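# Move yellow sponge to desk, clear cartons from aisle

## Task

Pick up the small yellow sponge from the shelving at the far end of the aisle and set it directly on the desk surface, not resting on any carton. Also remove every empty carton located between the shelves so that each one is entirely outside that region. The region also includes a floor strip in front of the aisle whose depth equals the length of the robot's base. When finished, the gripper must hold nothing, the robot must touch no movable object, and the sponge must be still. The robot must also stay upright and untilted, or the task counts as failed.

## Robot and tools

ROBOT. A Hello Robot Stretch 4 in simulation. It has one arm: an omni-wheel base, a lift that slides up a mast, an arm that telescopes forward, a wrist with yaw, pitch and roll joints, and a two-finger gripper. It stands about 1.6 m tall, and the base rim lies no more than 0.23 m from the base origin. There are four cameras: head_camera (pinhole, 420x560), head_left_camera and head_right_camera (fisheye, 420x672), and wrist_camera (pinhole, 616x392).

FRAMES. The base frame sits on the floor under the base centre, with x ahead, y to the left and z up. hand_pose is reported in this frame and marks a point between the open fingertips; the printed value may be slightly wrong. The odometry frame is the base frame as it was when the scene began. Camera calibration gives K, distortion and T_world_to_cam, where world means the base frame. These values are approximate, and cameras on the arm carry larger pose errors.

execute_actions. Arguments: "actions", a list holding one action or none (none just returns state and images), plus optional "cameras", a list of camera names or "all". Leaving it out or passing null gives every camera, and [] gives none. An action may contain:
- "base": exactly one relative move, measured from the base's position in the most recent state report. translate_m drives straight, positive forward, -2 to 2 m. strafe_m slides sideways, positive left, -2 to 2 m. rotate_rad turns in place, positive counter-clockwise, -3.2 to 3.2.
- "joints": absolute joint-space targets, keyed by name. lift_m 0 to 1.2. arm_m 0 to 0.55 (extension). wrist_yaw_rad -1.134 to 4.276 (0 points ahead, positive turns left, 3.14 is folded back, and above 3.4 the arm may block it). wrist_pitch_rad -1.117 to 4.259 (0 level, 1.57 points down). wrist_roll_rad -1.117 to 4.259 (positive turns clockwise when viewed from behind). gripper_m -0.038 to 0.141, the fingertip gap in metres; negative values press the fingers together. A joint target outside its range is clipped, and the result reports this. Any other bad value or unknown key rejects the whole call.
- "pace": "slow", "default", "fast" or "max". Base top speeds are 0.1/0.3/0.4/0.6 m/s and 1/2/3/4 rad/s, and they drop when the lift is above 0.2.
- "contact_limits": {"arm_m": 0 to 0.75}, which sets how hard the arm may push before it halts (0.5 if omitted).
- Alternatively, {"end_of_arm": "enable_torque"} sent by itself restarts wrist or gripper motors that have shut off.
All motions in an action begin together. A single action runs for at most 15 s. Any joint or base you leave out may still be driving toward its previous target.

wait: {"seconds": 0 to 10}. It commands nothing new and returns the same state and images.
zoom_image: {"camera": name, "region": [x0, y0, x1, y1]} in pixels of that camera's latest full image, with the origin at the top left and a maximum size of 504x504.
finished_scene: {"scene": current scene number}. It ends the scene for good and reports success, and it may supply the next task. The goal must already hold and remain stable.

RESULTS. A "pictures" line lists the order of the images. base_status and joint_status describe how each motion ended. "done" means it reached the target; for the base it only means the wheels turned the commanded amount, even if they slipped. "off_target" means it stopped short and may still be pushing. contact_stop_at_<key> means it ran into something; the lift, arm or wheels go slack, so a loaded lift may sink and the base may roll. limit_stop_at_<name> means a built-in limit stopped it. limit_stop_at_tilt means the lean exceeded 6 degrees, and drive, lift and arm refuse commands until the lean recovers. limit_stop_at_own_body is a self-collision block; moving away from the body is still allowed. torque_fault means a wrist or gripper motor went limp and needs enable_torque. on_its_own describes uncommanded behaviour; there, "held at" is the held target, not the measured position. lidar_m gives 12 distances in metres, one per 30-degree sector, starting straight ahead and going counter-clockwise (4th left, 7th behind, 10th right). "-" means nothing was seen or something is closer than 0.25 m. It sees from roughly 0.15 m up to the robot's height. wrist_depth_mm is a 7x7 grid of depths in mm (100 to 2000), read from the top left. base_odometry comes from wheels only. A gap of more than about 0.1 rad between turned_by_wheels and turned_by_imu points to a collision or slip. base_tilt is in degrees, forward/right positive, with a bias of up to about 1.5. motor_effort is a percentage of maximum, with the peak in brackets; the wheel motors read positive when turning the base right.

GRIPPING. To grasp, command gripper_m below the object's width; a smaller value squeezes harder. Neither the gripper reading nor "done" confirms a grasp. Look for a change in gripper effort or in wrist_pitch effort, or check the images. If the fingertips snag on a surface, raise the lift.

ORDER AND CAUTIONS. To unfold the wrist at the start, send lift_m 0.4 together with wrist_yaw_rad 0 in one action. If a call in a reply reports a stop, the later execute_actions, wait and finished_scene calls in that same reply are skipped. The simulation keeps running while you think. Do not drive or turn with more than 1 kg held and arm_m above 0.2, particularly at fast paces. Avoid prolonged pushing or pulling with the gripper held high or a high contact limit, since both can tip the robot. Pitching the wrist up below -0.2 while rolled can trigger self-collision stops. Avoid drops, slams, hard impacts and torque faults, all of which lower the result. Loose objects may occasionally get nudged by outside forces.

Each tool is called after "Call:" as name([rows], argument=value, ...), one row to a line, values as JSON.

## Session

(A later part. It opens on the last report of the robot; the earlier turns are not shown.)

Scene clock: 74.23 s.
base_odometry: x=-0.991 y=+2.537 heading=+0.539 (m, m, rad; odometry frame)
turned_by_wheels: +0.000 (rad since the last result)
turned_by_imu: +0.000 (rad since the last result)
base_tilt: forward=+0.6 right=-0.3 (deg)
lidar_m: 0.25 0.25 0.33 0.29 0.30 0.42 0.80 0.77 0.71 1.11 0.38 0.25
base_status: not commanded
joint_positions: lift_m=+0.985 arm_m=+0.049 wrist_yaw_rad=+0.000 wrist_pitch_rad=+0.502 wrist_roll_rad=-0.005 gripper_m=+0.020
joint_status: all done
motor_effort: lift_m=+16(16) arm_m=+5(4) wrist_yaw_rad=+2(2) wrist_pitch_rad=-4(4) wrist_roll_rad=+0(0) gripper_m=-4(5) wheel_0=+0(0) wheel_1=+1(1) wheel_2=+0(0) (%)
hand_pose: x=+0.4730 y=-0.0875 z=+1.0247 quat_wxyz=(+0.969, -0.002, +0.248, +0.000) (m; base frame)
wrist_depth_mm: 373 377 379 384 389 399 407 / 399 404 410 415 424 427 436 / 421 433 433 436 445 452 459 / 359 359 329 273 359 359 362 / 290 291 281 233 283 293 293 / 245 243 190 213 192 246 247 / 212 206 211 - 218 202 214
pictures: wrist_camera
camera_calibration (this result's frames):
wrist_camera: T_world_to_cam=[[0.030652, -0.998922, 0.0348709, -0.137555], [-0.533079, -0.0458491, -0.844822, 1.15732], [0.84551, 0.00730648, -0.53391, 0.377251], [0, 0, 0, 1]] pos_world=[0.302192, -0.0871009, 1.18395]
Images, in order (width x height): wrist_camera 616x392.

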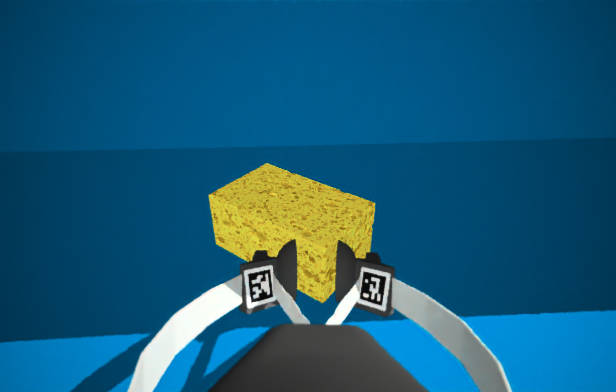

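Missed, short. Reopen and extend.

Call:
execute_actions([
  {"joints":{"gripper_m":0.13}},
], cameras=[])

Call:
execute_actions([
  {"joints":{"arm_m":0.115},"pace":"slow"},
], cameras=["wrist_camera"])

Call:
execute_actions([
  {"joints":{"gripper_m":0.01}},
], cameras=["wrist_camera"])

Scene clock: 76.47 s.
base_odometry: x=-0.991 y=+2.537 heading=+0.539 (m, m, rad; odometry frame)
turned_by_wheels: +0.000 (rad since the last result)
turned_by_imu: +0.000 (rad since the last result)
base_tilt: forward=+0.6 right=-0.3 (deg)
lidar_m: 0.25 0.25 0.32 0.30 0.32 0.42 0.80 0.76 0.69 1.07 0.37 0.26
base_status: not commanded
joint_positions: lift_m=+0.985 arm_m=+0.049 wrist_yaw_rad=+0.000 wrist_pitch_rad=+0.502 wrist_roll_rad=-0.005 gripper_m=+0.130
joint_status: all done
motor_effort: lift_m=+16(16) arm_m=+4(4) wrist_yaw_rad=+2(2) wrist_pitch_rad=-4(4) wrist_roll_rad=-1(0) gripper_m=+1(5) wheel_0=+0(0) wheel_1=+1(1) wheel_2=+0(0) (%)
hand_pose: x=+0.4730 y=-0.0875 z=+1.0247 quat_wxyz=(+0.969, -0.002, +0.248, +0.000) (m; base frame)
wrist_depth_mm: 373 375 382 384 394 402 404 / 399 402 413 418 424 430 439 / 424 427 436 439 442 449 459 / 355 355 327 273 359 362 364 / 290 291 273 243 282 293 294 / 246 237 229 237 231 232 248 / 212 206 217 - 218 208 213
pictures: none
No camera images: the call's "cameras" was empty. Leave "cameras" out to get every camera's image.

Scene clock: 78.37 s.
base_odometry: x=-0.991 y=+2.537 heading=+0.539 (m, m, rad; odometry frame)
turned_by_wheels: +0.000 (rad since the last result)
turned_by_imu: +0.000 (rad since the last result)
base_tilt: forward=+0.6 right=-0.3 (deg)
lidar_m: 0.25 0.25 0.33 0.30 0.32 0.44 0.80 0.75 0.71 1.11 0.38 0.25
base_status: not commanded
joint_positions: lift_m=+0.985 arm_m=+0.114 wrist_yaw_rad=+0.000 wrist_pitch_rad=+0.502 wrist_roll_rad=-0.005 gripper_m=+0.130
joint_status: all done
motor_effort: lift_m=+16(16) arm_m=+5(4) wrist_yaw_rad=+1(2) wrist_pitch_rad=-4(4) wrist_roll_rad=-1(0) gripper_m=+1(0) wheel_0=+0(0) wheel_1=+1(1) wheel_2=+0(0) (%)
hand_pose: x=+0.5380 y=-0.0875 z=+1.0247 quat_wxyz=(+0.969, -0.002, +0.248, +0.000) (m; base frame)
wrist_depth_mm: 315 317 324 327 330 338 342 / 338 342 345 351 355 364 373 / 359 368 373 379 387 394 399 / 355 357 359 357 359 357 362 / 289 291 220 221 293 293 293 / 243 236 217 181 202 231 247 / 212 205 212 - 218 208 213
pictures: wrist_camera
camera_calibration (this result's frames):
wrist_camera: T_world_to_cam=[[0.0306525, -0.998922, 0.0348707, -0.139547], [-0.533088, -0.0458493, -0.844817, 1.19196], [0.845505, 0.00730663, -0.533918, 0.322318], [0, 0, 0, 1]] pos_world=[0.367176, -0.0871008, 1.18395]
Images, in order (width x height): wrist_camera 616x392.

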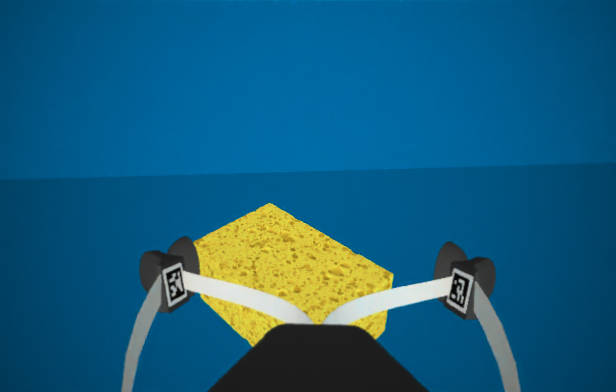

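Scene clock: 80.47 s.
base_odometry: x=-0.991 y=+2.537 heading=+0.539 (m, m, rad; odometry frame)
turned_by_wheels: +0.000 (rad since the last result)
turned_by_imu: +0.000 (rad since the last result)
base_tilt: forward=+0.7 right=-0.3 (deg)
lidar_m: 0.25 0.25 0.32 0.30 0.33 0.43 0.79 0.74 0.71 1.10 0.35 0.25
base_status: not commanded
joint_positions: lift_m=+0.985 arm_m=+0.114 wrist_yaw_rad=+0.000 wrist_pitch_rad=+0.502 wrist_roll_rad=-0.005 gripper_m=+0.010
joint_status: all done
motor_effort: lift_m=+16(16) arm_m=+4(5) wrist_yaw_rad=+2(1) wrist_pitch_rad=-4(4) wrist_roll_rad=-1(0) gripper_m=-21(19) wheel_0=+0(0) wheel_1=+1(1) wheel_2=+0(0) (%)
hand_pose: x=+0.5380 y=-0.0875 z=+1.0247 quat_wxyz=(+0.969, -0.002, +0.248, +0.000) (m; base frame)
wrist_depth_mm: 314 319 324 327 332 336 342 / 334 343 345 353 355 362 368 / 364 370 375 379 384 394 399 / 355 357 355 359 359 359 362 / 289 290 290 211 229 293 293 / 245 229 192 177 183 179 246 / 212 209 218 - 211 206 213
pictures: wrist_camera
camera_calibration (this result's frames):
wrist_camera: T_world_to_cam=[[0.0306541, -0.998922, 0.0348697, -0.139546], [-0.533121, -0.0458496, -0.844796, 1.19195], [0.845483, 0.00730664, -0.533952, 0.322362], [0, 0, 0, 1]] pos_world=[0.367177, -0.0871008, 1.18394]
Images, in order (width x height): wrist_camera 616x392.

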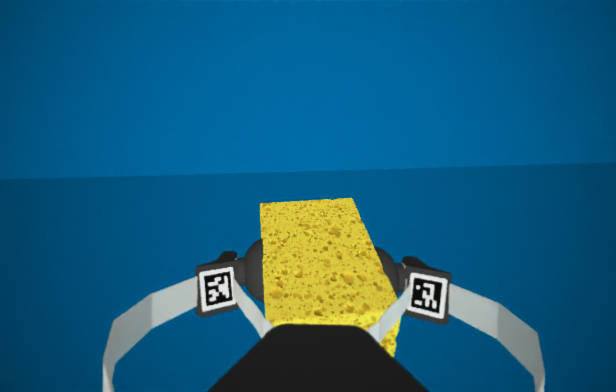

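Call:
execute_actions([
  {"joints":{"lift_m":1.02,"arm_m":0.0}},
], cameras=[])

Call:
execute_actions([
  {"joints":{"wrist_yaw_rad":-1.12}},
], cameras=[])

Call:
execute_actions([
  {"joints":{"wrist_pitch_rad":1.57}},
], cameras=[])

Call:
execute_actions([
  {"base":{"rotate_rad":-1.57},"joints":{"wrist_yaw_rad":0},"pace":"slow"},
])

Scene clock: 82.40 s.
base_odometry: x=-0.991 y=+2.537 heading=+0.539 (m, m, rad; odometry frame)
turned_by_wheels: +0.000 (rad since the last result)
turned_by_imu: +0.000 (rad since the last result)
base_tilt: forward=+0.6 right=-0.4 (deg)
lidar_m: 0.25 0.25 0.34 0.30 0.29 0.41 0.78 0.77 0.71 1.11 0.39 0.25
base_status: not commanded
joint_positions: lift_m=+1.020 arm_m=+0.001 wrist_yaw_rad=+0.000 wrist_pitch_rad=+0.502 wrist_roll_rad=-0.005 gripper_m=+0.010
joint_status: all done
motor_effort: lift_m=+22(19) arm_m=-4(2) wrist_yaw_rad=+2(2) wrist_pitch_rad=-5(6) wrist_roll_rad=-1(2) gripper_m=-20(18) wheel_0=+0(0) wheel_1=+1(1) wheel_2=+0(0) (%)
hand_pose: x=+0.4246 y=-0.0874 z=+1.0591 quat_wxyz=(+0.969, -0.002, +0.248, +0.001) (m; base frame)
wrist_depth_mm: 413 421 424 433 439 442 452 / 449 452 462 462 477 488 492 / 480 484 492 496 504 512 521 / 418 421 421 424 427 430 427 / 345 343 343 210 230 345 347 / 290 272 193 176 183 179 294 / 251 248 257 - 252 246 246
pictures: none
No camera images: the call's "cameras" was empty. Leave "cameras" out to get every camera's image.

Scene clock: 83.63 s.
base_odometry: x=-0.991 y=+2.537 heading=+0.539 (m, m, rad; odometry frame)
turned_by_wheels: +0.000 (rad since the last result)
turned_by_imu: +0.000 (rad since the last result)
base_tilt: forward=+0.7 right=-0.4 (deg)
lidar_m: 0.25 0.25 0.32 0.30 0.32 0.43 0.80 0.78 0.72 1.10 0.38 0.26
base_status: not commanded
joint_positions: lift_m=+1.020 arm_m=+0.001 wrist_yaw_rad=-1.119 wrist_pitch_rad=+0.502 wrist_roll_rad=-0.005 gripper_m=+0.010
joint_status: all done
motor_effort: lift_m=+22(22) arm_m=-4(4) wrist_yaw_rad=-1(9) wrist_pitch_rad=-5(5) wrist_roll_rad=-2(1) gripper_m=-19(21) wheel_0=+0(0) wheel_1=+1(1) wheel_2=+0(0) (%)
hand_pose: x=+0.2033 y=-0.2657 z=+1.0591 quat_wxyz=(+0.821, +0.130, +0.212, -0.514) (m; base frame)
wrist_depth_mm: 564 530 484 442 1255 - - / 591 585 521 480 960 - - / 549 554 539 512 1182 - - / 421 427 427 427 1366 - - / 343 343 343 211 229 1921 1499 / 290 274 192 177 183 179 1366 / 252 248 296 - 1366 1308 1205
pictures: none
No camera images: the call's "cameras" was empty. Leave "cameras" out to get every camera's image.

Scene clock: 84.83 s.
base_odometry: x=-0.991 y=+2.537 heading=+0.539 (m, m, rad; odometry frame)
turned_by_wheels: +0.000 (rad since the last result)
turned_by_imu: +0.000 (rad since the last result)
base_tilt: forward=+0.7 right=-0.3 (deg)
lidar_m: 0.25 0.25 0.33 0.28 0.33 0.43 0.78 0.75 0.71 1.03 0.38 0.25
base_status: not commanded
joint_positions: lift_m=+1.020 arm_m=+0.001 wrist_yaw_rad=-1.120 wrist_pitch_rad=+1.570 wrist_roll_rad=-0.005 gripper_m=+0.010
joint_status: all done
motor_effort: lift_m=+22(22) arm_m=-4(4) wrist_yaw_rad=+0(1) wrist_pitch_rad=+2(1) wrist_roll_rad=+0(0) gripper_m=-20(21) wheel_0=+0(0) wheel_1=+1(1) wheel_2=+0(0) (%)
hand_pose: x=+0.0931 y=-0.0384 z=+0.9095 quat_wxyz=(+0.600, +0.374, +0.600, -0.374) (m; base frame)
wrist_depth_mm: 585 597 591 1042 1118 1118 1042 / 597 603 597 1138 1118 1138 1098 / 597 609 603 1160 1118 1118 1138 / 603 609 1060 917 917 1160 1138 / 609 603 615 211 230 394 1118 / 621 621 191 177 183 178 715 / 535 627 809 - 1182 1160 1160
pictures: none
No camera images: the call's "cameras" was empty. Leave "cameras" out to get every camera's image.

Scene clock: 87.70 s.
base_odometry: x=-0.991 y=+2.537 heading=-1.031 (m, m, rad; odometry frame)
turned_by_wheels: -1.569 (rad since the last result)
turned_by_imu: -1.577 (rad since the last result)
base_tilt: forward=+0.7 right=-0.3 (deg)
lidar_m: 1.10 0.37 0.25 0.25 0.25 0.32 0.30 0.31 0.44 0.79 0.75 0.71
base_status: done
joint_positions: lift_m=+1.020 arm_m=+0.001 wrist_yaw_rad=+0.000 wrist_pitch_rad=+1.570 wrist_roll_rad=-0.005 gripper_m=+0.010
joint_status: all done
motor_effort: lift_m=+21(22) arm_m=-4(4) wrist_yaw_rad=+2(4) wrist_pitch_rad=+1(3) wrist_roll_rad=-1(0) gripper_m=-19(19) wheel_0=+4(6) wheel_1=+2(4) wheel_2=+1(6) (%)
hand_pose: x=+0.1718 y=-0.0874 z=+0.9095 quat_wxyz=(+0.707, -0.002, +0.707, +0.002) (m; base frame)
wrist_depth_mm: 609 878 1138 1118 1098 1118 931 / 609 831 1118 1138 1138 1118 931 / 609 831 1138 1138 1138 1138 1098 / 615 809 1138 931 1118 1118 1098 / 615 1060 931 211 229 1138 1098 / 615 621 191 176 183 178 1138 / 627 1042 1078 - 1042 1042 1008
pictures: head_camera, head_left_camera, head_right_camera, wrist_camera
camera_calibration (this result's frames):
wrist_camera: T_world_to_cam=[[0.0449936, -0.998934, -0.010299, -0.0856212], [-0.997149, -0.0455336, 0.0601668, 0.156129], [-0.0605716, 0.00756256, -0.998135, 1.14834], [0, 0, 0, 1]] pos_world=[0.229093, -0.0871052, 1.13592]
Images, in order (width x height): head_camera 420x560, head_left_camera 420x672, head_right_camera 420x672, wrist_camera 616x392.

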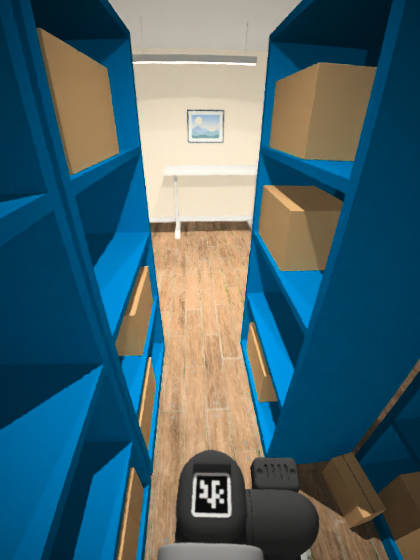

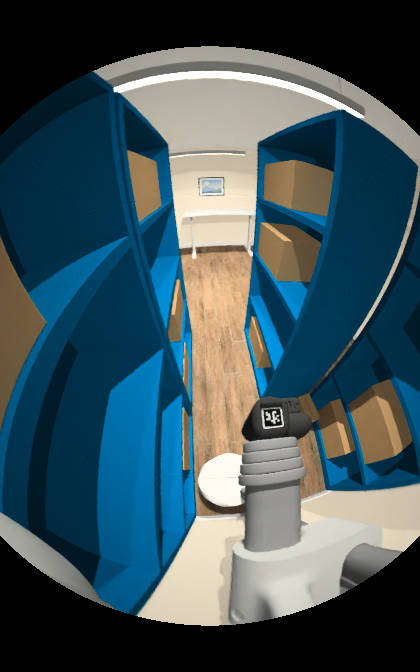

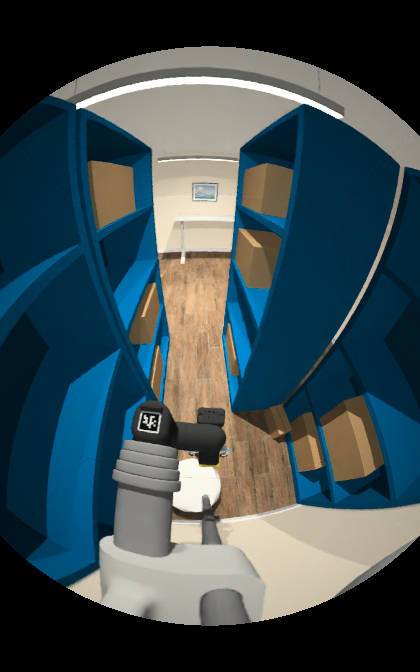

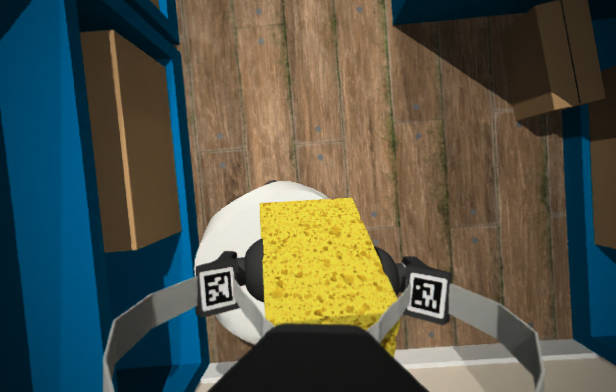

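Call:
execute_actions([
  {"base":{"strafe_m":-0.04}},
], cameras=[])

Call:
execute_actions([
  {"base":{"translate_m":1.0}},
])

Scene clock: 89.20 s.
base_odometry: x=-1.025 y=+2.516 heading=-1.031 (m, m, rad; odometry frame)
turned_by_wheels: +0.000 (rad since the last result)
turned_by_imu: +0.000 (rad since the last result)
base_tilt: forward=+0.6 right=-0.3 (deg)
lidar_m: 0.96 0.45 0.30 0.29 0.28 0.33 0.30 0.32 0.43 0.74 0.71 0.69
base_status: done
joint_positions: lift_m=+1.020 arm_m=+0.001 wrist_yaw_rad=+0.000 wrist_pitch_rad=+1.570 wrist_roll_rad=-0.005 gripper_m=+0.010
joint_status: not commanded
motor_effort: lift_m=+21(21) arm_m=-4(4) wrist_yaw_rad=+3(3) wrist_pitch_rad=+1(2) wrist_roll_rad=-2(1) gripper_m=-22(19) wheel_0=+1(10) wheel_1=+0(10) wheel_2=+0(1) (%)
hand_pose: x=+0.1718 y=-0.0874 z=+0.9095 quat_wxyz=(+0.707, -0.002, +0.707, +0.002) (m; base frame)
wrist_depth_mm: 603 917 1138 1138 1118 1078 917 / 603 946 1138 1098 1098 1098 931 / 609 904 1138 1138 1118 1118 1060 / 609 878 1138 931 1138 1138 1042 / 621 1098 931 211 229 1138 1060 / 627 1060 191 177 183 178 1078 / 627 1098 1160 - 1078 1008 1008
pictures: none
No camera images: the call's "cameras" was empty. Leave "cameras" out to get every camera's image.

Scene clock: 94.00 s.
base_odometry: x=-0.510 y=+1.659 heading=-1.030 (m, m, rad; odometry frame)
turned_by_wheels: +0.000 (rad since the last result)
turned_by_imu: -0.004 (rad since the last result)
base_tilt: forward=+0.6 right=-0.3 (deg)
lidar_m: 2.63 0.56 0.41 0.36 0.38 0.49 1.10 0.35 0.25 0.25 0.25 0.30
base_status: done
joint_positions: lift_m=+1.020 arm_m=+0.001 wrist_yaw_rad=+0.000 wrist_pitch_rad=+1.570 wrist_roll_rad=-0.005 gripper_m=+0.010
joint_status: not commanded
motor_effort: lift_m=+21(21) arm_m=-4(4) wrist_yaw_rad=+2(3) wrist_pitch_rad=+2(1) wrist_roll_rad=-1(0) gripper_m=-23(21) wheel_0=+2(8) wheel_1=+1(8) wheel_2=+1(10) (%)
hand_pose: x=+0.1718 y=-0.0874 z=+0.9096 quat_wxyz=(+0.707, -0.002, +0.707, +0.002) (m; base frame)
wrist_depth_mm: 809 1138 1118 1138 591 585 591 / 976 1138 1138 1118 591 591 591 / 1078 1078 1138 1118 603 597 591 / 1060 1060 1160 931 621 597 597 / 809 1060 931 211 231 603 609 / 809 866 192 177 183 178 609 / 820 991 1182 - 621 615 615
pictures: head_camera, head_left_camera, head_right_camera, wrist_camera
camera_calibration (this result's frames):
wrist_camera: T_world_to_cam=[[0.0451637, -0.998926, -0.0103021, -0.0856459], [-0.997137, -0.045704, 0.0602334, 0.156042], [-0.0606395, 0.00755222, -0.998131, 1.14843], [0, 0, 0, 1]] pos_world=[0.229104, -0.0870954, 1.136]
Images, in order (width x height): head_camera 420x560, head_left_camera 420x672, head_right_camera 420x672, wrist_camera 616x392.

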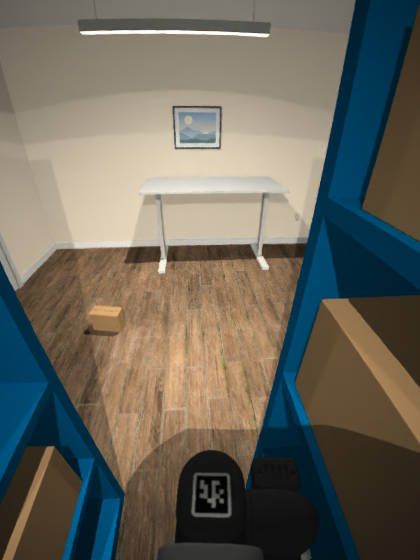

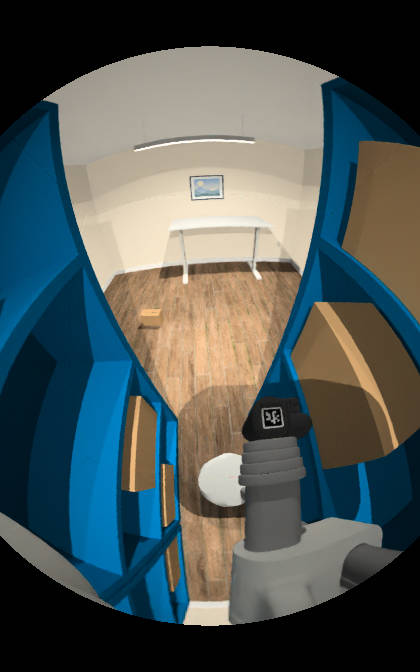

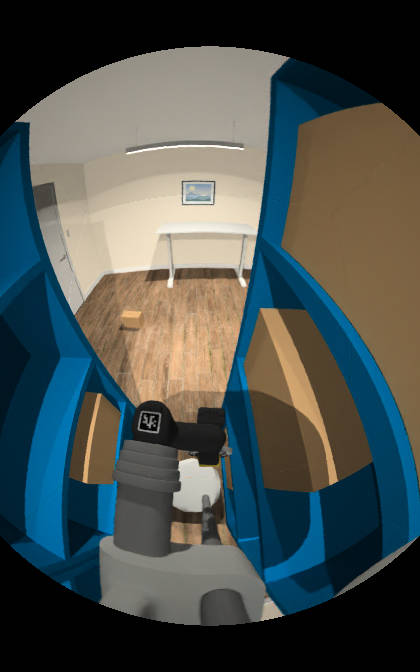

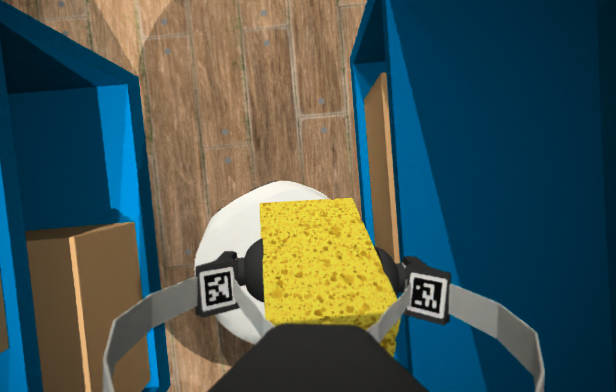

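Call:
execute_actions([
  {"base":{"strafe_m":0.05}},
], cameras=[])

Call:
execute_actions([
  {"base":{"rotate_rad":0.06}},
], cameras=[])

Call:
execute_actions([
  {"base":{"translate_m":1.7}},
])

Scene clock: 95.37 s.
base_odometry: x=-0.468 y=+1.684 heading=-1.031 (m, m, rad; odometry frame)
turned_by_wheels: +0.000 (rad since the last result)
turned_by_imu: +0.000 (rad since the last result)
base_tilt: forward=+0.6 right=-0.4 (deg)
lidar_m: 2.63 0.47 0.32 0.30 0.29 0.42 0.97 0.45 0.27 0.26 0.26 0.36
base_status: done
joint_positions: lift_m=+1.020 arm_m=+0.001 wrist_yaw_rad=+0.000 wrist_pitch_rad=+1.570 wrist_roll_rad=-0.005 gripper_m=+0.010
joint_status: not commanded
motor_effort: lift_m=+20(21) arm_m=-4(4) wrist_yaw_rad=+2(2) wrist_pitch_rad=+1(2) wrist_roll_rad=+1(1) gripper_m=-17(17) wheel_0=-2(9) wheel_1=+0(10) wheel_2=+0(0) (%)
hand_pose: x=+0.1718 y=-0.0874 z=+0.9096 quat_wxyz=(+0.707, -0.002, +0.707, +0.002) (m; base frame)
wrist_depth_mm: 691 1138 1118 1118 866 585 585 / 831 1042 1138 1138 1042 591 585 / 634 1060 1138 1138 917 591 597 / 627 1078 1160 917 976 603 603 / 615 946 931 211 229 603 603 / 615 820 192 176 182 178 609 / 634 891 1160 - 1078 615 609
pictures: none
No camera images: the call's "cameras" was empty. Leave "cameras" out to get every camera's image.

Scene clock: 96.03 s.
base_odometry: x=-0.468 y=+1.684 heading=-0.971 (m, m, rad; odometry frame)
turned_by_wheels: +0.060 (rad since the last result)
turned_by_imu: +0.060 (rad since the last result)
base_tilt: forward=+0.7 right=-0.3 (deg)
lidar_m: 2.62 0.45 0.30 0.30 0.30 0.45 1.18 0.41 0.28 0.27 0.27 0.39
base_status: done
joint_positions: lift_m=+1.020 arm_m=+0.001 wrist_yaw_rad=+0.000 wrist_pitch_rad=+1.570 wrist_roll_rad=-0.005 gripper_m=+0.010
joint_status: not commanded
motor_effort: lift_m=+20(20) arm_m=-4(4) wrist_yaw_rad=+3(2) wrist_pitch_rad=+1(1) wrist_roll_rad=+0(0) gripper_m=-19(18) wheel_0=-2(5) wheel_1=-2(2) wheel_2=+0(6) (%)
hand_pose: x=+0.1718 y=-0.0874 z=+0.9096 quat_wxyz=(+0.707, -0.002, +0.707, +0.002) (m; base frame)
wrist_depth_mm: 615 1138 1118 1118 1118 585 591 / 621 1060 1138 1138 1060 591 585 / 609 1042 1160 1138 1025 591 591 / 621 1060 1138 917 1025 597 603 / 621 931 960 212 229 609 603 / 621 831 191 176 183 179 603 / 634 931 1160 - 1098 615 615
pictures: none
No camera images: the call's "cameras" was empty. Leave "cameras" out to get every camera's image.

Scene clock: 103.20 s.
base_odometry: x=+0.492 y=+0.281 heading=-0.971 (m, m, rad; odometry frame)
turned_by_wheels: +0.000 (rad since the last result)
turned_by_imu: -0.008 (rad since the last result)
base_tilt: forward=+0.6 right=-0.4 (deg)
lidar_m: 0.91 0.95 1.99 0.62 2.02 1.22 1.18 1.19 1.90 1.76 1.83 1.01
base_status: done
joint_positions: lift_m=+1.020 arm_m=+0.001 wrist_yaw_rad=+0.000 wrist_pitch_rad=+1.570 wrist_roll_rad=-0.005 gripper_m=+0.010
joint_status: not commanded
motor_effort: lift_m=+20(20) arm_m=-4(4) wrist_yaw_rad=+2(2) wrist_pitch_rad=+1(1) wrist_roll_rad=-1(0) gripper_m=-19(22) wheel_0=+2(7) wheel_1=+0(6) wheel_2=-1(10) (%)
hand_pose: x=+0.1718 y=-0.0874 z=+0.9096 quat_wxyz=(+0.707, -0.002, +0.707, +0.002) (m; base frame)
wrist_depth_mm: 1138 1118 1118 1118 1138 1118 1098 / 1160 1118 1118 1118 1118 1098 1138 / 1138 1138 1118 1118 1138 1118 1098 / 1160 1160 1160 946 1118 1138 1138 / 1118 1182 946 211 229 1118 1118 / 1205 1160 191 177 183 178 1138 / 1182 1205 1182 - 1182 1160 1160
pictures: head_camera, head_left_camera, head_right_camera, wrist_camera
camera_calibration (this result's frames):
wrist_camera: T_world_to_cam=[[0.0451651, -0.998926, -0.0103028, -0.0856452], [-0.997136, -0.0457056, 0.0602495, 0.156022], [-0.0606557, 0.00755213, -0.99813, 1.14843], [0, 0, 0, 1]] pos_world=[0.229102, -0.0870953, 1.136]
Images, in order (width x height): head_camera 420x560, head_left_camera 420x672, head_right_camera 420x672, wrist_camera 616x392.

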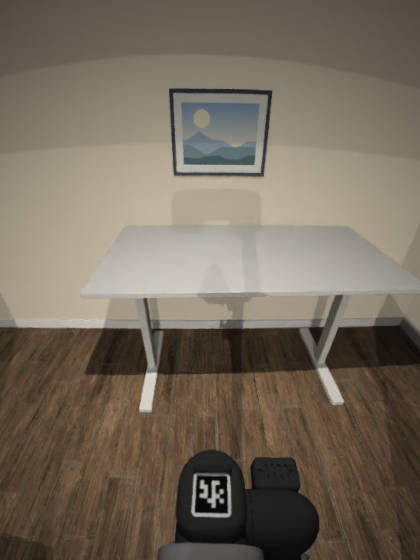

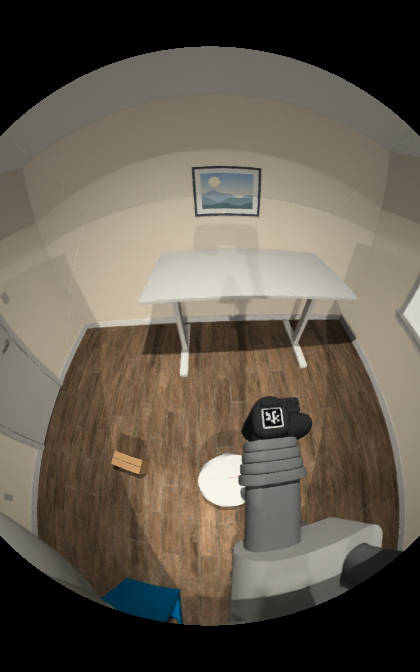

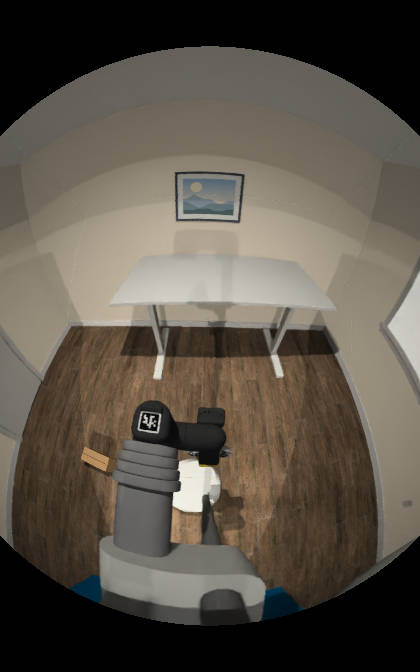

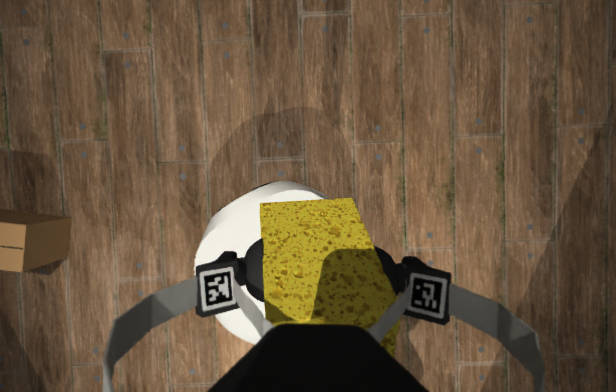

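Call:
execute_actions([
  {"base":{"translate_m":0.3},"joints":{"wrist_pitch_rad":0.5,"lift_m":1.1,"arm_m":0.45}},
])

Scene clock: 106.10 s.
base_odometry: x=+0.662 y=+0.034 heading=-0.971 (m, m, rad; odometry frame)
turned_by_wheels: +0.000 (rad since the last result)
turned_by_imu: -0.001 (rad since the last result)
base_tilt: forward=+0.6 right=-0.3 (deg)
lidar_m: 0.61 0.63 1.94 0.82 0.65 1.55 1.47 1.50 1.88 1.71 0.95 0.65
base_status: done
joint_positions: lift_m=+1.100 arm_m=+0.449 wrist_yaw_rad=+0.000 wrist_pitch_rad=+0.502 wrist_roll_rad=-0.005 gripper_m=+0.010
joint_status: all done
motor_effort: lift_m=+21(22) arm_m=+5(5) wrist_yaw_rad=+1(2) wrist_pitch_rad=-4(7) wrist_roll_rad=-2(1) gripper_m=-23(20) wheel_0=+0(7) wheel_1=+1(5) wheel_2=-1(11) (%)
hand_pose: x=+0.8731 y=-0.0874 z=+1.1392 quat_wxyz=(+0.969, -0.002, +0.248, +0.001) (m; base frame)
wrist_depth_mm: 668 699 691 691 691 699 699 / 741 732 741 741 750 759 759 / 768 778 778 788 809 809 809 / 647 654 647 654 654 654 647 / 521 517 525 210 229 535 530 / 445 418 192 177 182 179 452 / 384 377 394 - 384 375 384
pictures: head_camera, head_left_camera, head_right_camera, wrist_camera
camera_calibration (this result's frames):
wrist_camera: T_world_to_cam=[[0.0311322, -0.998907, 0.0348663, -0.154103], [-0.533249, -0.0461033, -0.844701, 1.4673], [0.845385, 0.00770496, -0.534102, 0.100497], [0, 0, 0, 1]] pos_world=[0.702273, -0.087062, 1.29848]
Images, in order (width x height): head_camera 420x560, head_left_camera 420x672, head_right_camera 420x672, wrist_camera 616x392.

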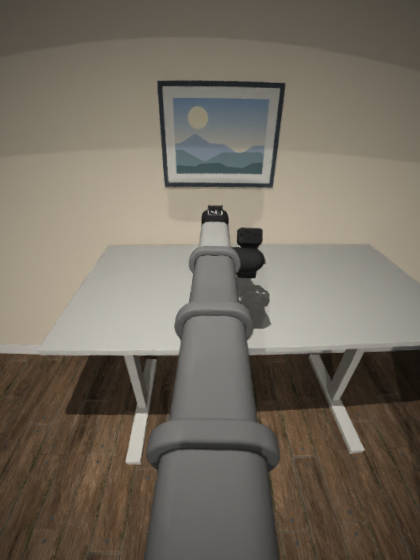

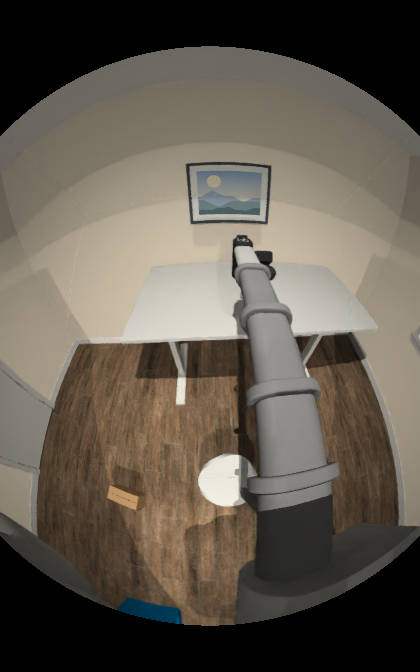

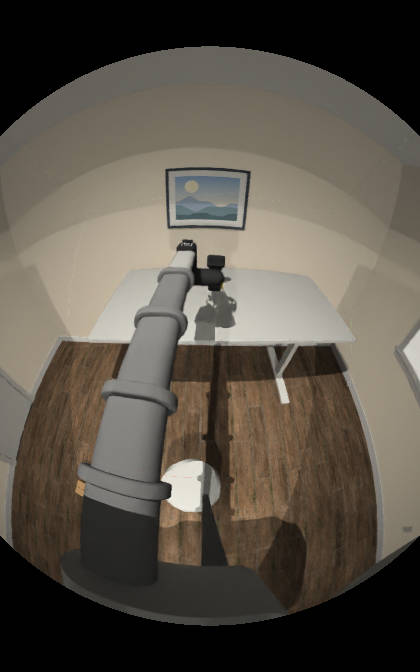

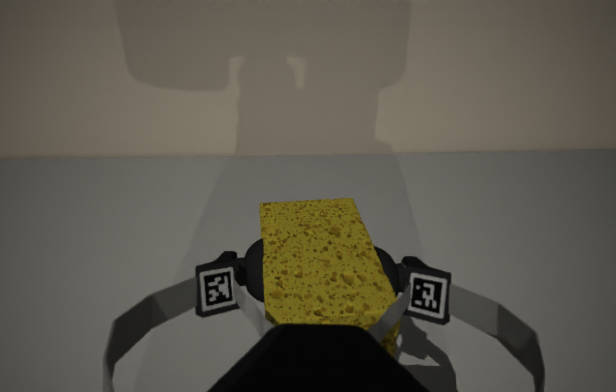

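Call:
execute_actions([
  {"joints":{"lift_m":0.965}},
], cameras=["wrist_camera"])

Call:
execute_actions([
  {"joints":{"gripper_m":0.13}},
], cameras=[])

Call:
execute_actions([
  {"joints":{"lift_m":1.05,"arm_m":0.0}},
])

Scene clock: 108.07 s.
base_odometry: x=+0.662 y=+0.034 heading=-0.971 (m, m, rad; odometry frame)
turned_by_wheels: +0.000 (rad since the last result)
turned_by_imu: +0.000 (rad since the last result)
base_tilt: forward=+0.6 right=-0.4 (deg)
lidar_m: 0.60 0.64 1.99 0.75 0.66 1.53 1.49 1.50 1.86 1.73 0.96 0.66
base_status: not commanded
joint_positions: lift_m=+0.965 arm_m=+0.449 wrist_yaw_rad=+0.000 wrist_pitch_rad=+0.502 wrist_roll_rad=-0.005 gripper_m=+0.010
joint_status: all done
motor_effort: lift_m=+16(18) arm_m=+5(5) wrist_yaw_rad=+1(0) wrist_pitch_rad=-4(4) wrist_roll_rad=-1(1) gripper_m=-18(16) wheel_0=+0(0) wheel_1=+1(1) wheel_2=+0(1) (%)
hand_pose: x=+0.8731 y=-0.0874 z=+1.0046 quat_wxyz=(+0.969, -0.002, +0.248, +0.001) (m; base frame)
wrist_depth_mm: 676 691 691 699 699 691 707 / 707 707 715 723 715 732 750 / 508 512 512 512 512 517 525 / 394 392 394 397 397 394 397 / 319 320 320 211 229 322 322 / 268 254 191 177 182 179 272 / 233 231 240 - 234 228 229
pictures: wrist_camera
camera_calibration (this result's frames):
wrist_camera: T_world_to_cam=[[0.0311328, -0.998907, 0.034866, -0.149411], [-0.533259, -0.0461033, -0.844695, 1.35363], [0.845379, 0.00770512, -0.534111, 0.028637], [0, 0, 0, 1]] pos_world=[0.702277, -0.087062, 1.16391]
Images, in order (width x height): wrist_camera 616x392.

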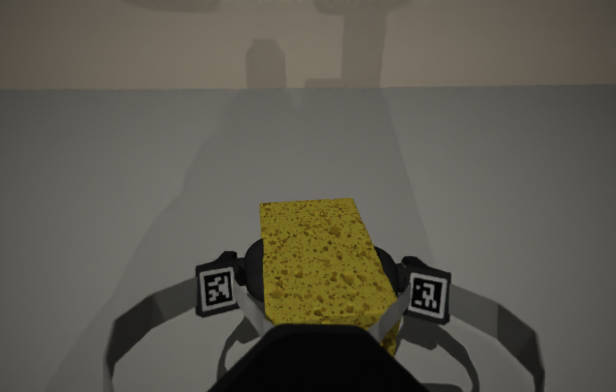

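Scene clock: 110.17 s.
base_odometry: x=+0.662 y=+0.034 heading=-0.971 (m, m, rad; odometry frame)
turned_by_wheels: +0.000 (rad since the last result)
turned_by_imu: +0.000 (rad since the last result)
base_tilt: forward=+0.7 right=-0.3 (deg)
lidar_m: 0.62 0.64 1.96 0.78 0.69 1.54 1.46 1.49 1.86 1.74 0.97 0.66
base_status: not commanded
joint_positions: lift_m=+0.965 arm_m=+0.449 wrist_yaw_rad=+0.000 wrist_pitch_rad=+0.502 wrist_roll_rad=-0.005 gripper_m=+0.130
joint_status: all done
motor_effort: lift_m=+16(16) arm_m=+4(4) wrist_yaw_rad=+0(0) wrist_pitch_rad=-4(4) wrist_roll_rad=-1(2) gripper_m=+1(19) wheel_0=+1(1) wheel_1=+1(1) wheel_2=-1(1) (%)
hand_pose: x=+0.8731 y=-0.0874 z=+1.0046 quat_wxyz=(+0.969, -0.002, +0.248, +0.001) (m; base frame)
wrist_depth_mm: 683 683 691 699 691 707 699 / 707 707 723 715 723 741 741 / 508 508 508 512 512 512 517 / 392 389 392 394 397 399 399 / 319 320 310 252 324 324 322 / 270 262 254 204 227 254 271 / 234 226 238 - 239 228 235
pictures: none
No camera images: the call's "cameras" was empty. Leave "cameras" out to get every camera's image.

Scene clock: 112.57 s.
base_odometry: x=+0.662 y=+0.034 heading=-0.971 (m, m, rad; odometry frame)
turned_by_wheels: +0.000 (rad since the last result)
turned_by_imu: +0.000 (rad since the last result)
base_tilt: forward=+0.6 right=-0.4 (deg)
lidar_m: 0.62 0.64 1.97 0.80 0.66 1.52 1.47 1.49 1.85 1.74 0.95 0.64
base_status: not commanded
joint_positions: lift_m=+1.050 arm_m=+0.001 wrist_yaw_rad=+0.000 wrist_pitch_rad=+0.502 wrist_roll_rad=-0.005 gripper_m=+0.130
joint_status: all done
motor_effort: lift_m=+21(25) arm_m=-4(4) wrist_yaw_rad=+1(0) wrist_pitch_rad=-5(4) wrist_roll_rad=-2(1) gripper_m=-1(0) wheel_0=+0(0) wheel_1=+1(1) wheel_2=-1(1) (%)
hand_pose: x=+0.4246 y=-0.0874 z=+1.0892 quat_wxyz=(+0.969, -0.002, +0.248, +0.001) (m; base frame)
wrist_depth_mm: 1078 1078 1098 1118 1118 1138 1118 / 1160 1025 1060 1060 1042 1060 1060 / 741 723 732 668 732 732 732 / 559 559 549 559 559 559 564 / 492 492 492 1576 1576 512 1060 / 1618 1025 1537 1618 1576 1499 1537 / 1366 1336 1464 - 1430 1366 1397
pictures: head_camera, head_left_camera, head_right_camera, wrist_camera
camera_calibration (this result's frames):
wrist_camera: T_world_to_cam=[[0.0308424, -0.998916, 0.0348624, -0.138343], [-0.53337, -0.0459462, -0.844633, 1.18584], [0.84532, 0.00745593, -0.534209, 0.453072], [0, 0, 0, 1]] pos_world=[0.253767, -0.0870862, 1.24846]
Images, in order (width x height): head_camera 420x560, head_left_camera 420x672, head_right_camera 420x672, wrist_camera 616x392.

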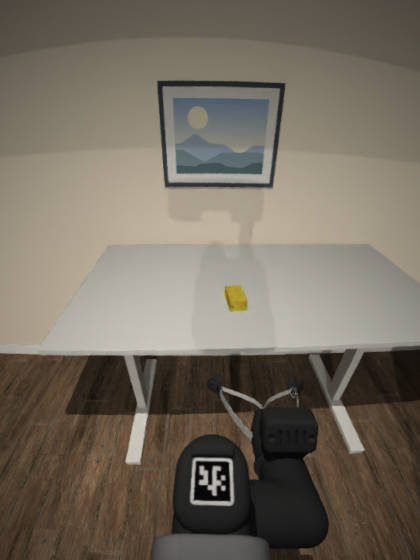

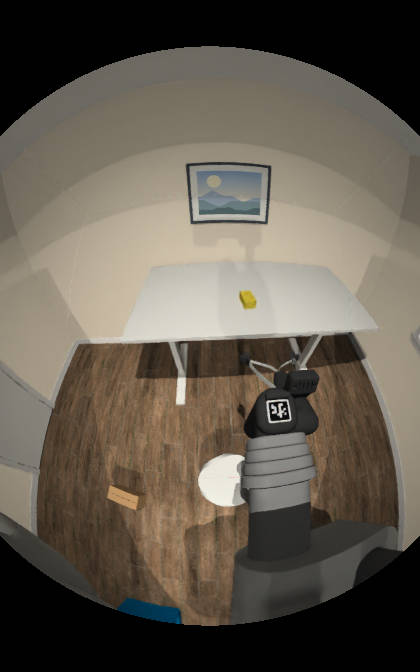

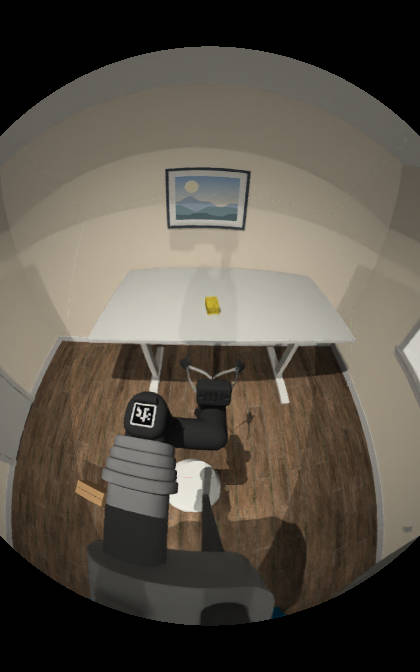

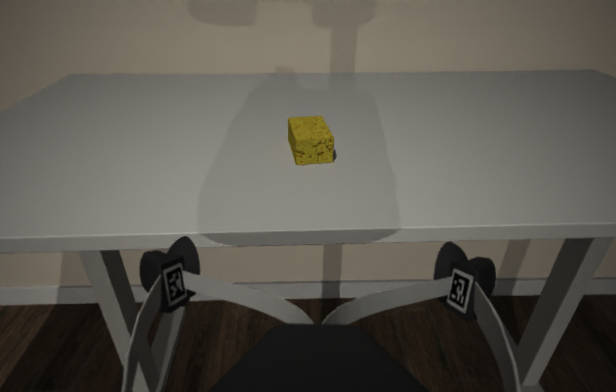

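Call:
execute_actions([
  {"base":{"rotate_rad":3.13},"joints":{"wrist_pitch_rad":1.57,"lift_m":0.35}},
], cameras=[])

Call:
execute_actions([
  {"base":{"translate_m":1.1}},
], cameras=["head_camera","head_left_camera"])

Scene clock: 116.60 s.
base_odometry: x=+0.662 y=+0.034 heading=+2.159 (m, m, rad; odometry frame)
turned_by_wheels: +3.130 (rad since the last result)
turned_by_imu: +3.146 (rad since the last result)
base_tilt: forward=+0.6 right=-0.3 (deg)
lidar_m: 1.50 1.48 1.85 1.72 0.97 0.67 0.62 0.65 1.96 0.77 0.65 1.54
base_status: done
joint_positions: lift_m=+0.350 arm_m=+0.001 wrist_yaw_rad=+0.000 wrist_pitch_rad=+1.570 wrist_roll_rad=-0.005 gripper_m=+0.130
joint_status: all done
motor_effort: lift_m=+16(21) arm_m=-4(4) wrist_yaw_rad=+1(1) wrist_pitch_rad=+1(3) wrist_roll_rad=-2(2) gripper_m=+1(2) wheel_0=-3(7) wheel_1=-2(4) wheel_2=-2(7) (%)
hand_pose: x=+0.1719 y=-0.0874 z=+0.2399 quat_wxyz=(+0.707, -0.002, +0.707, +0.002) (m; base frame)
wrist_depth_mm: 462 462 459 455 455 452 452 / 466 462 462 466 459 459 455 / 466 466 469 466 466 462 455 / 473 469 315 469 466 466 462 / 473 259 256 256 469 466 469 / 260 259 257 256 257 469 469 / 263 260 259 - 257 473 469
pictures: none
No camera images: the call's "cameras" was empty. Leave "cameras" out to get every camera's image.

Scene clock: 121.77 s.
base_odometry: x=+0.051 y=+0.949 heading=+2.159 (m, m, rad; odometry frame)
turned_by_wheels: +0.000 (rad since the last result)
turned_by_imu: -0.004 (rad since the last result)
base_tilt: forward=+0.6 right=-0.3 (deg)
lidar_m: 1.16 0.43 0.50 1.80 1.88 1.89 2.08 1.02 1.14 1.89 0.53 0.50
base_status: done
joint_positions: lift_m=+0.350 arm_m=+0.001 wrist_yaw_rad=+0.000 wrist_pitch_rad=+1.570 wrist_roll_rad=-0.005 gripper_m=+0.130
joint_status: not commanded
motor_effort: lift_m=+17(17) arm_m=-4(4) wrist_yaw_rad=+1(1) wrist_pitch_rad=+1(1) wrist_roll_rad=-1(2) gripper_m=+1(0) wheel_0=+2(5) wheel_1=+0(5) wheel_2=+1(10) (%)
hand_pose: x=+0.1719 y=-0.0874 z=+0.2399 quat_wxyz=(+0.707, -0.002, +0.707, +0.002) (m; base frame)
wrist_depth_mm: 466 459 459 459 455 452 436 / 469 469 462 462 455 459 455 / 469 466 466 466 459 459 462 / 473 469 315 466 466 469 466 / 473 260 257 256 469 466 466 / 262 258 256 256 257 469 469 / 260 259 258 - 257 473 473
pictures: head_camera, head_left_camera
Images, in order (width x height): head_camera 420x560, head_left_camera 420x672.

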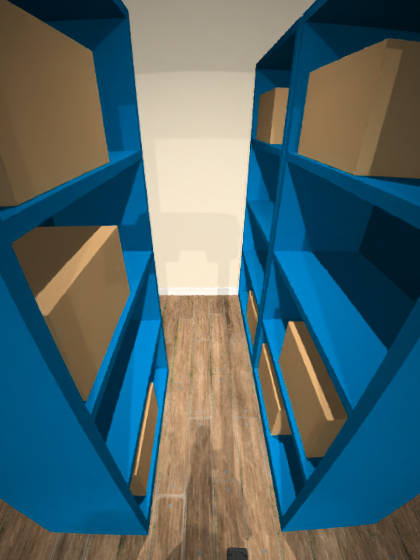

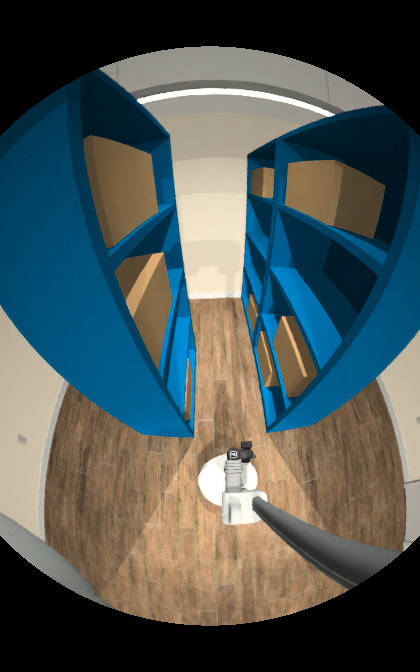

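Call:
execute_actions([
  {"base":{"strafe_m":-0.03}},
], cameras=[])

Call:
execute_actions([
  {"base":{"translate_m":0.9}},
], cameras=["head_camera","head_left_camera"])

Scene clock: 122.97 s.
base_odometry: x=+0.076 y=+0.966 heading=+2.159 (m, m, rad; odometry frame)
turned_by_wheels: +0.000 (rad since the last result)
turned_by_imu: +0.000 (rad since the last result)
base_tilt: forward=+0.7 right=-0.3 (deg)
lidar_m: 1.09 0.43 0.52 1.85 1.92 1.88 2.08 0.99 1.12 1.88 0.50 0.46
base_status: done
joint_positions: lift_m=+0.350 arm_m=+0.001 wrist_yaw_rad=+0.000 wrist_pitch_rad=+1.570 wrist_roll_rad=-0.005 gripper_m=+0.130
joint_status: not commanded
motor_effort: lift_m=+17(17) arm_m=-4(4) wrist_yaw_rad=+1(1) wrist_pitch_rad=+1(2) wrist_roll_rad=+0(0) gripper_m=-3(1) wheel_0=+1(8) wheel_1=-1(6) wheel_2=+0(0) (%)
hand_pose: x=+0.1719 y=-0.0874 z=+0.2399 quat_wxyz=(+0.707, -0.002, +0.707, +0.002) (m; base frame)
wrist_depth_mm: 466 462 459 459 455 452 410 / 469 466 466 462 462 459 455 / 469 469 466 466 462 466 462 / 473 469 315 466 462 462 462 / 477 260 256 255 473 466 466 / 262 258 257 256 256 469 473 / 260 258 258 - 259 477 469
pictures: none
No camera images: the call's "cameras" was empty. Leave "cameras" out to get every camera's image.

Scene clock: 127.47 s.
base_odometry: x=-0.423 y=+1.714 heading=+2.159 (m, m, rad; odometry frame)
turned_by_wheels: +0.000 (rad since the last result)
turned_by_imu: -0.004 (rad since the last result)
base_tilt: forward=+0.6 right=-0.3 (deg)
lidar_m: 0.94 0.46 0.32 0.29 0.33 0.44 3.48 0.42 0.28 0.25 0.26 0.36
base_status: done
joint_positions: lift_m=+0.350 arm_m=+0.001 wrist_yaw_rad=+0.000 wrist_pitch_rad=+1.570 wrist_roll_rad=-0.005 gripper_m=+0.130
joint_status: not commanded
motor_effort: lift_m=+17(17) arm_m=-4(4) wrist_yaw_rad=+1(1) wrist_pitch_rad=+2(1) wrist_roll_rad=+1(0) gripper_m=-2(1) wheel_0=+1(6) wheel_1=+1(5) wheel_2=+2(10) (%)
hand_pose: x=+0.1718 y=-0.0874 z=+0.2399 quat_wxyz=(+0.707, -0.002, +0.707, +0.002) (m; base frame)
wrist_depth_mm: 462 462 462 455 455 439 325 / 462 459 462 462 459 427 329 / 469 466 469 466 462 427 330 / 473 469 314 466 466 433 334 / 477 260 256 256 466 389 338 / 262 258 258 255 257 394 340 / 262 260 259 - 257 421 345
pictures: head_camera, head_left_camera
Images, in order (width x height): head_camera 420x560, head_left_camera 420x672.

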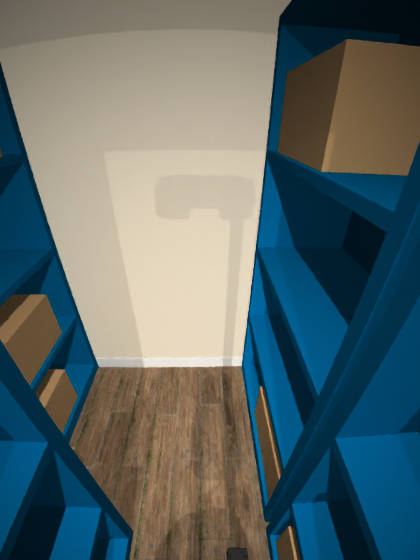

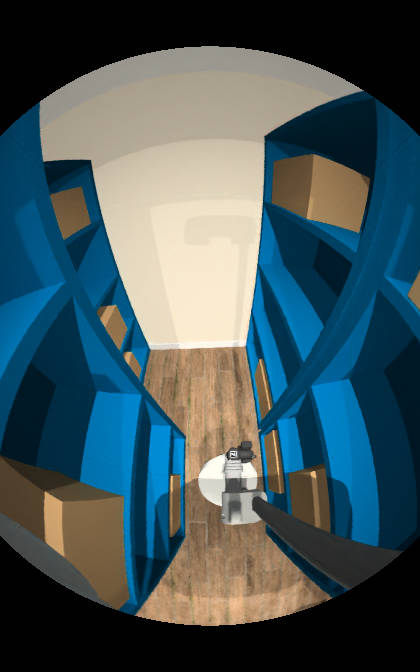

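Strafe left a bit, rotate left slightly, go on 0.45.

Call:
execute_actions([
  {"base":{"strafe_m":0.03}},
], cameras=[])

Call:
execute_actions([
  {"base":{"rotate_rad":0.05}},
], cameras=[])

Call:
execute_actions([
  {"base":{"translate_m":0.5}},
], cameras=["head_camera","head_left_camera"])

Scene clock: 128.70 s.
base_odometry: x=-0.448 y=+1.698 heading=+2.159 (m, m, rad; odometry frame)
turned_by_wheels: +0.000 (rad since the last result)
turned_by_imu: +0.000 (rad since the last result)
base_tilt: forward=+0.6 right=-0.3 (deg)
lidar_m: 1.08 0.43 0.29 0.27 0.29 0.38 3.45 0.47 0.29 0.29 0.31 0.41
base_status: done
joint_positions: lift_m=+0.350 arm_m=+0.001 wrist_yaw_rad=+0.000 wrist_pitch_rad=+1.570 wrist_roll_rad=-0.005 gripper_m=+0.130
joint_status: not commanded
motor_effort: lift_m=+17(17) arm_m=-4(4) wrist_yaw_rad=+1(1) wrist_pitch_rad=+1(1) wrist_roll_rad=-1(1) gripper_m=-2(2) wheel_0=-1(8) wheel_1=-1(8) wheel_2=+0(3) (%)
hand_pose: x=+0.1718 y=-0.0874 z=+0.2399 quat_wxyz=(+0.707, -0.002, +0.707, +0.002) (m; base frame)
wrist_depth_mm: 462 459 459 455 455 452 362 / 469 462 462 462 459 455 375 / 473 466 462 459 462 459 377 / 473 473 314 466 466 462 382 / 477 259 255 255 473 445 384 / 262 258 257 255 256 424 379 / 260 258 258 - 257 469 384
pictures: none
No camera images: the call's "cameras" was empty. Leave "cameras" out to get every camera's image.

Scene clock: 129.30 s.
base_odometry: x=-0.448 y=+1.698 heading=+2.209 (m, m, rad; odometry frame)
turned_by_wheels: +0.049 (rad since the last result)
turned_by_imu: +0.050 (rad since the last result)
base_tilt: forward=+0.7 right=-0.3 (deg)
lidar_m: 1.28 0.41 0.28 0.26 0.31 0.44 3.50 0.44 0.31 0.27 0.30 0.43
base_status: done
joint_positions: lift_m=+0.350 arm_m=+0.001 wrist_yaw_rad=+0.000 wrist_pitch_rad=+1.570 wrist_roll_rad=-0.005 gripper_m=+0.130
joint_status: not commanded
motor_effort: lift_m=+17(17) arm_m=-4(4) wrist_yaw_rad=+2(2) wrist_pitch_rad=+1(1) wrist_roll_rad=+0(1) gripper_m=+1(3) wheel_0=-2(5) wheel_1=-2(1) wheel_2=-2(5) (%)
hand_pose: x=+0.1718 y=-0.0874 z=+0.2399 quat_wxyz=(+0.707, -0.002, +0.707, +0.002) (m; base frame)
wrist_depth_mm: 462 462 459 459 455 452 370 / 466 466 459 459 455 455 379 / 473 466 466 466 462 462 379 / 477 469 314 466 469 466 384 / 477 259 256 256 469 459 382 / 262 258 257 256 257 430 387 / 260 260 259 - 258 473 389
pictures: none
No camera images: the call's "cameras" was empty. Leave "cameras" out to get every camera's image.

Scene clock: 132.47 s.
base_odometry: x=-0.746 y=+2.099 heading=+2.209 (m, m, rad; odometry frame)
turned_by_wheels: +0.000 (rad since the last result)
turned_by_imu: -0.002 (rad since the last result)
base_tilt: forward=+0.6 right=-0.3 (deg)
lidar_m: 0.80 0.84 0.65 0.49 0.28 0.42 - 0.43 0.29 0.29 0.30 0.45
base_status: done
joint_positions: lift_m=+0.350 arm_m=+0.001 wrist_yaw_rad=+0.000 wrist_pitch_rad=+1.570 wrist_roll_rad=-0.005 gripper_m=+0.130
joint_status: not commanded
motor_effort: lift_m=+17(17) arm_m=-4(4) wrist_yaw_rad=+1(1) wrist_pitch_rad=+1(1) wrist_roll_rad=-2(1) gripper_m=+1(0) wheel_0=+3(6) wheel_1=+0(5) wheel_2=+1(9) (%)
hand_pose: x=+0.1719 y=-0.0874 z=+0.2399 quat_wxyz=(+0.707, -0.002, +0.707, +0.002) (m; base frame)
wrist_depth_mm: 466 462 459 459 455 455 377 / 466 466 459 462 462 455 382 / 469 466 466 466 466 462 384 / 477 469 315 466 473 466 384 / 477 260 255 257 469 462 387 / 262 259 257 256 257 436 387 / 262 259 259 - 259 477 387
pictures: head_camera, head_left_camera
Images, in order (width x height): head_camera 420x560, head_left_camera 420x672.

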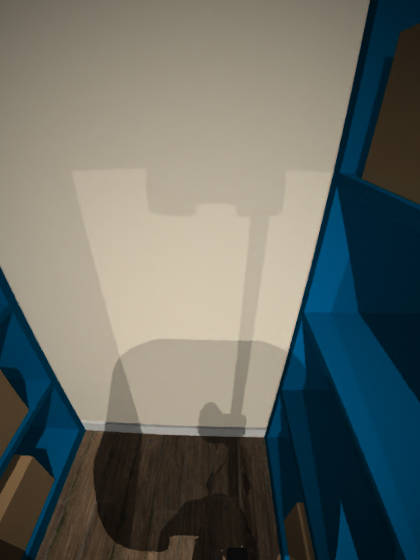

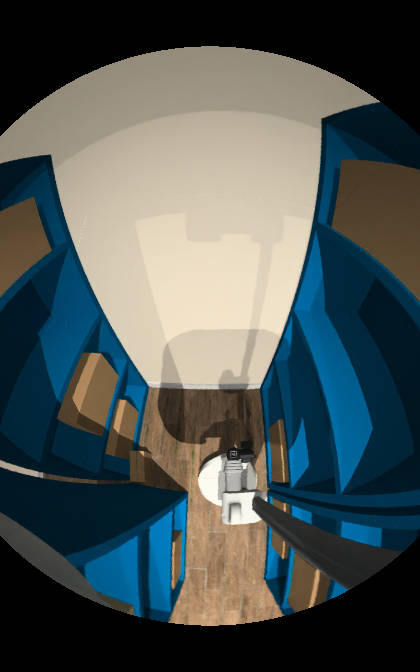

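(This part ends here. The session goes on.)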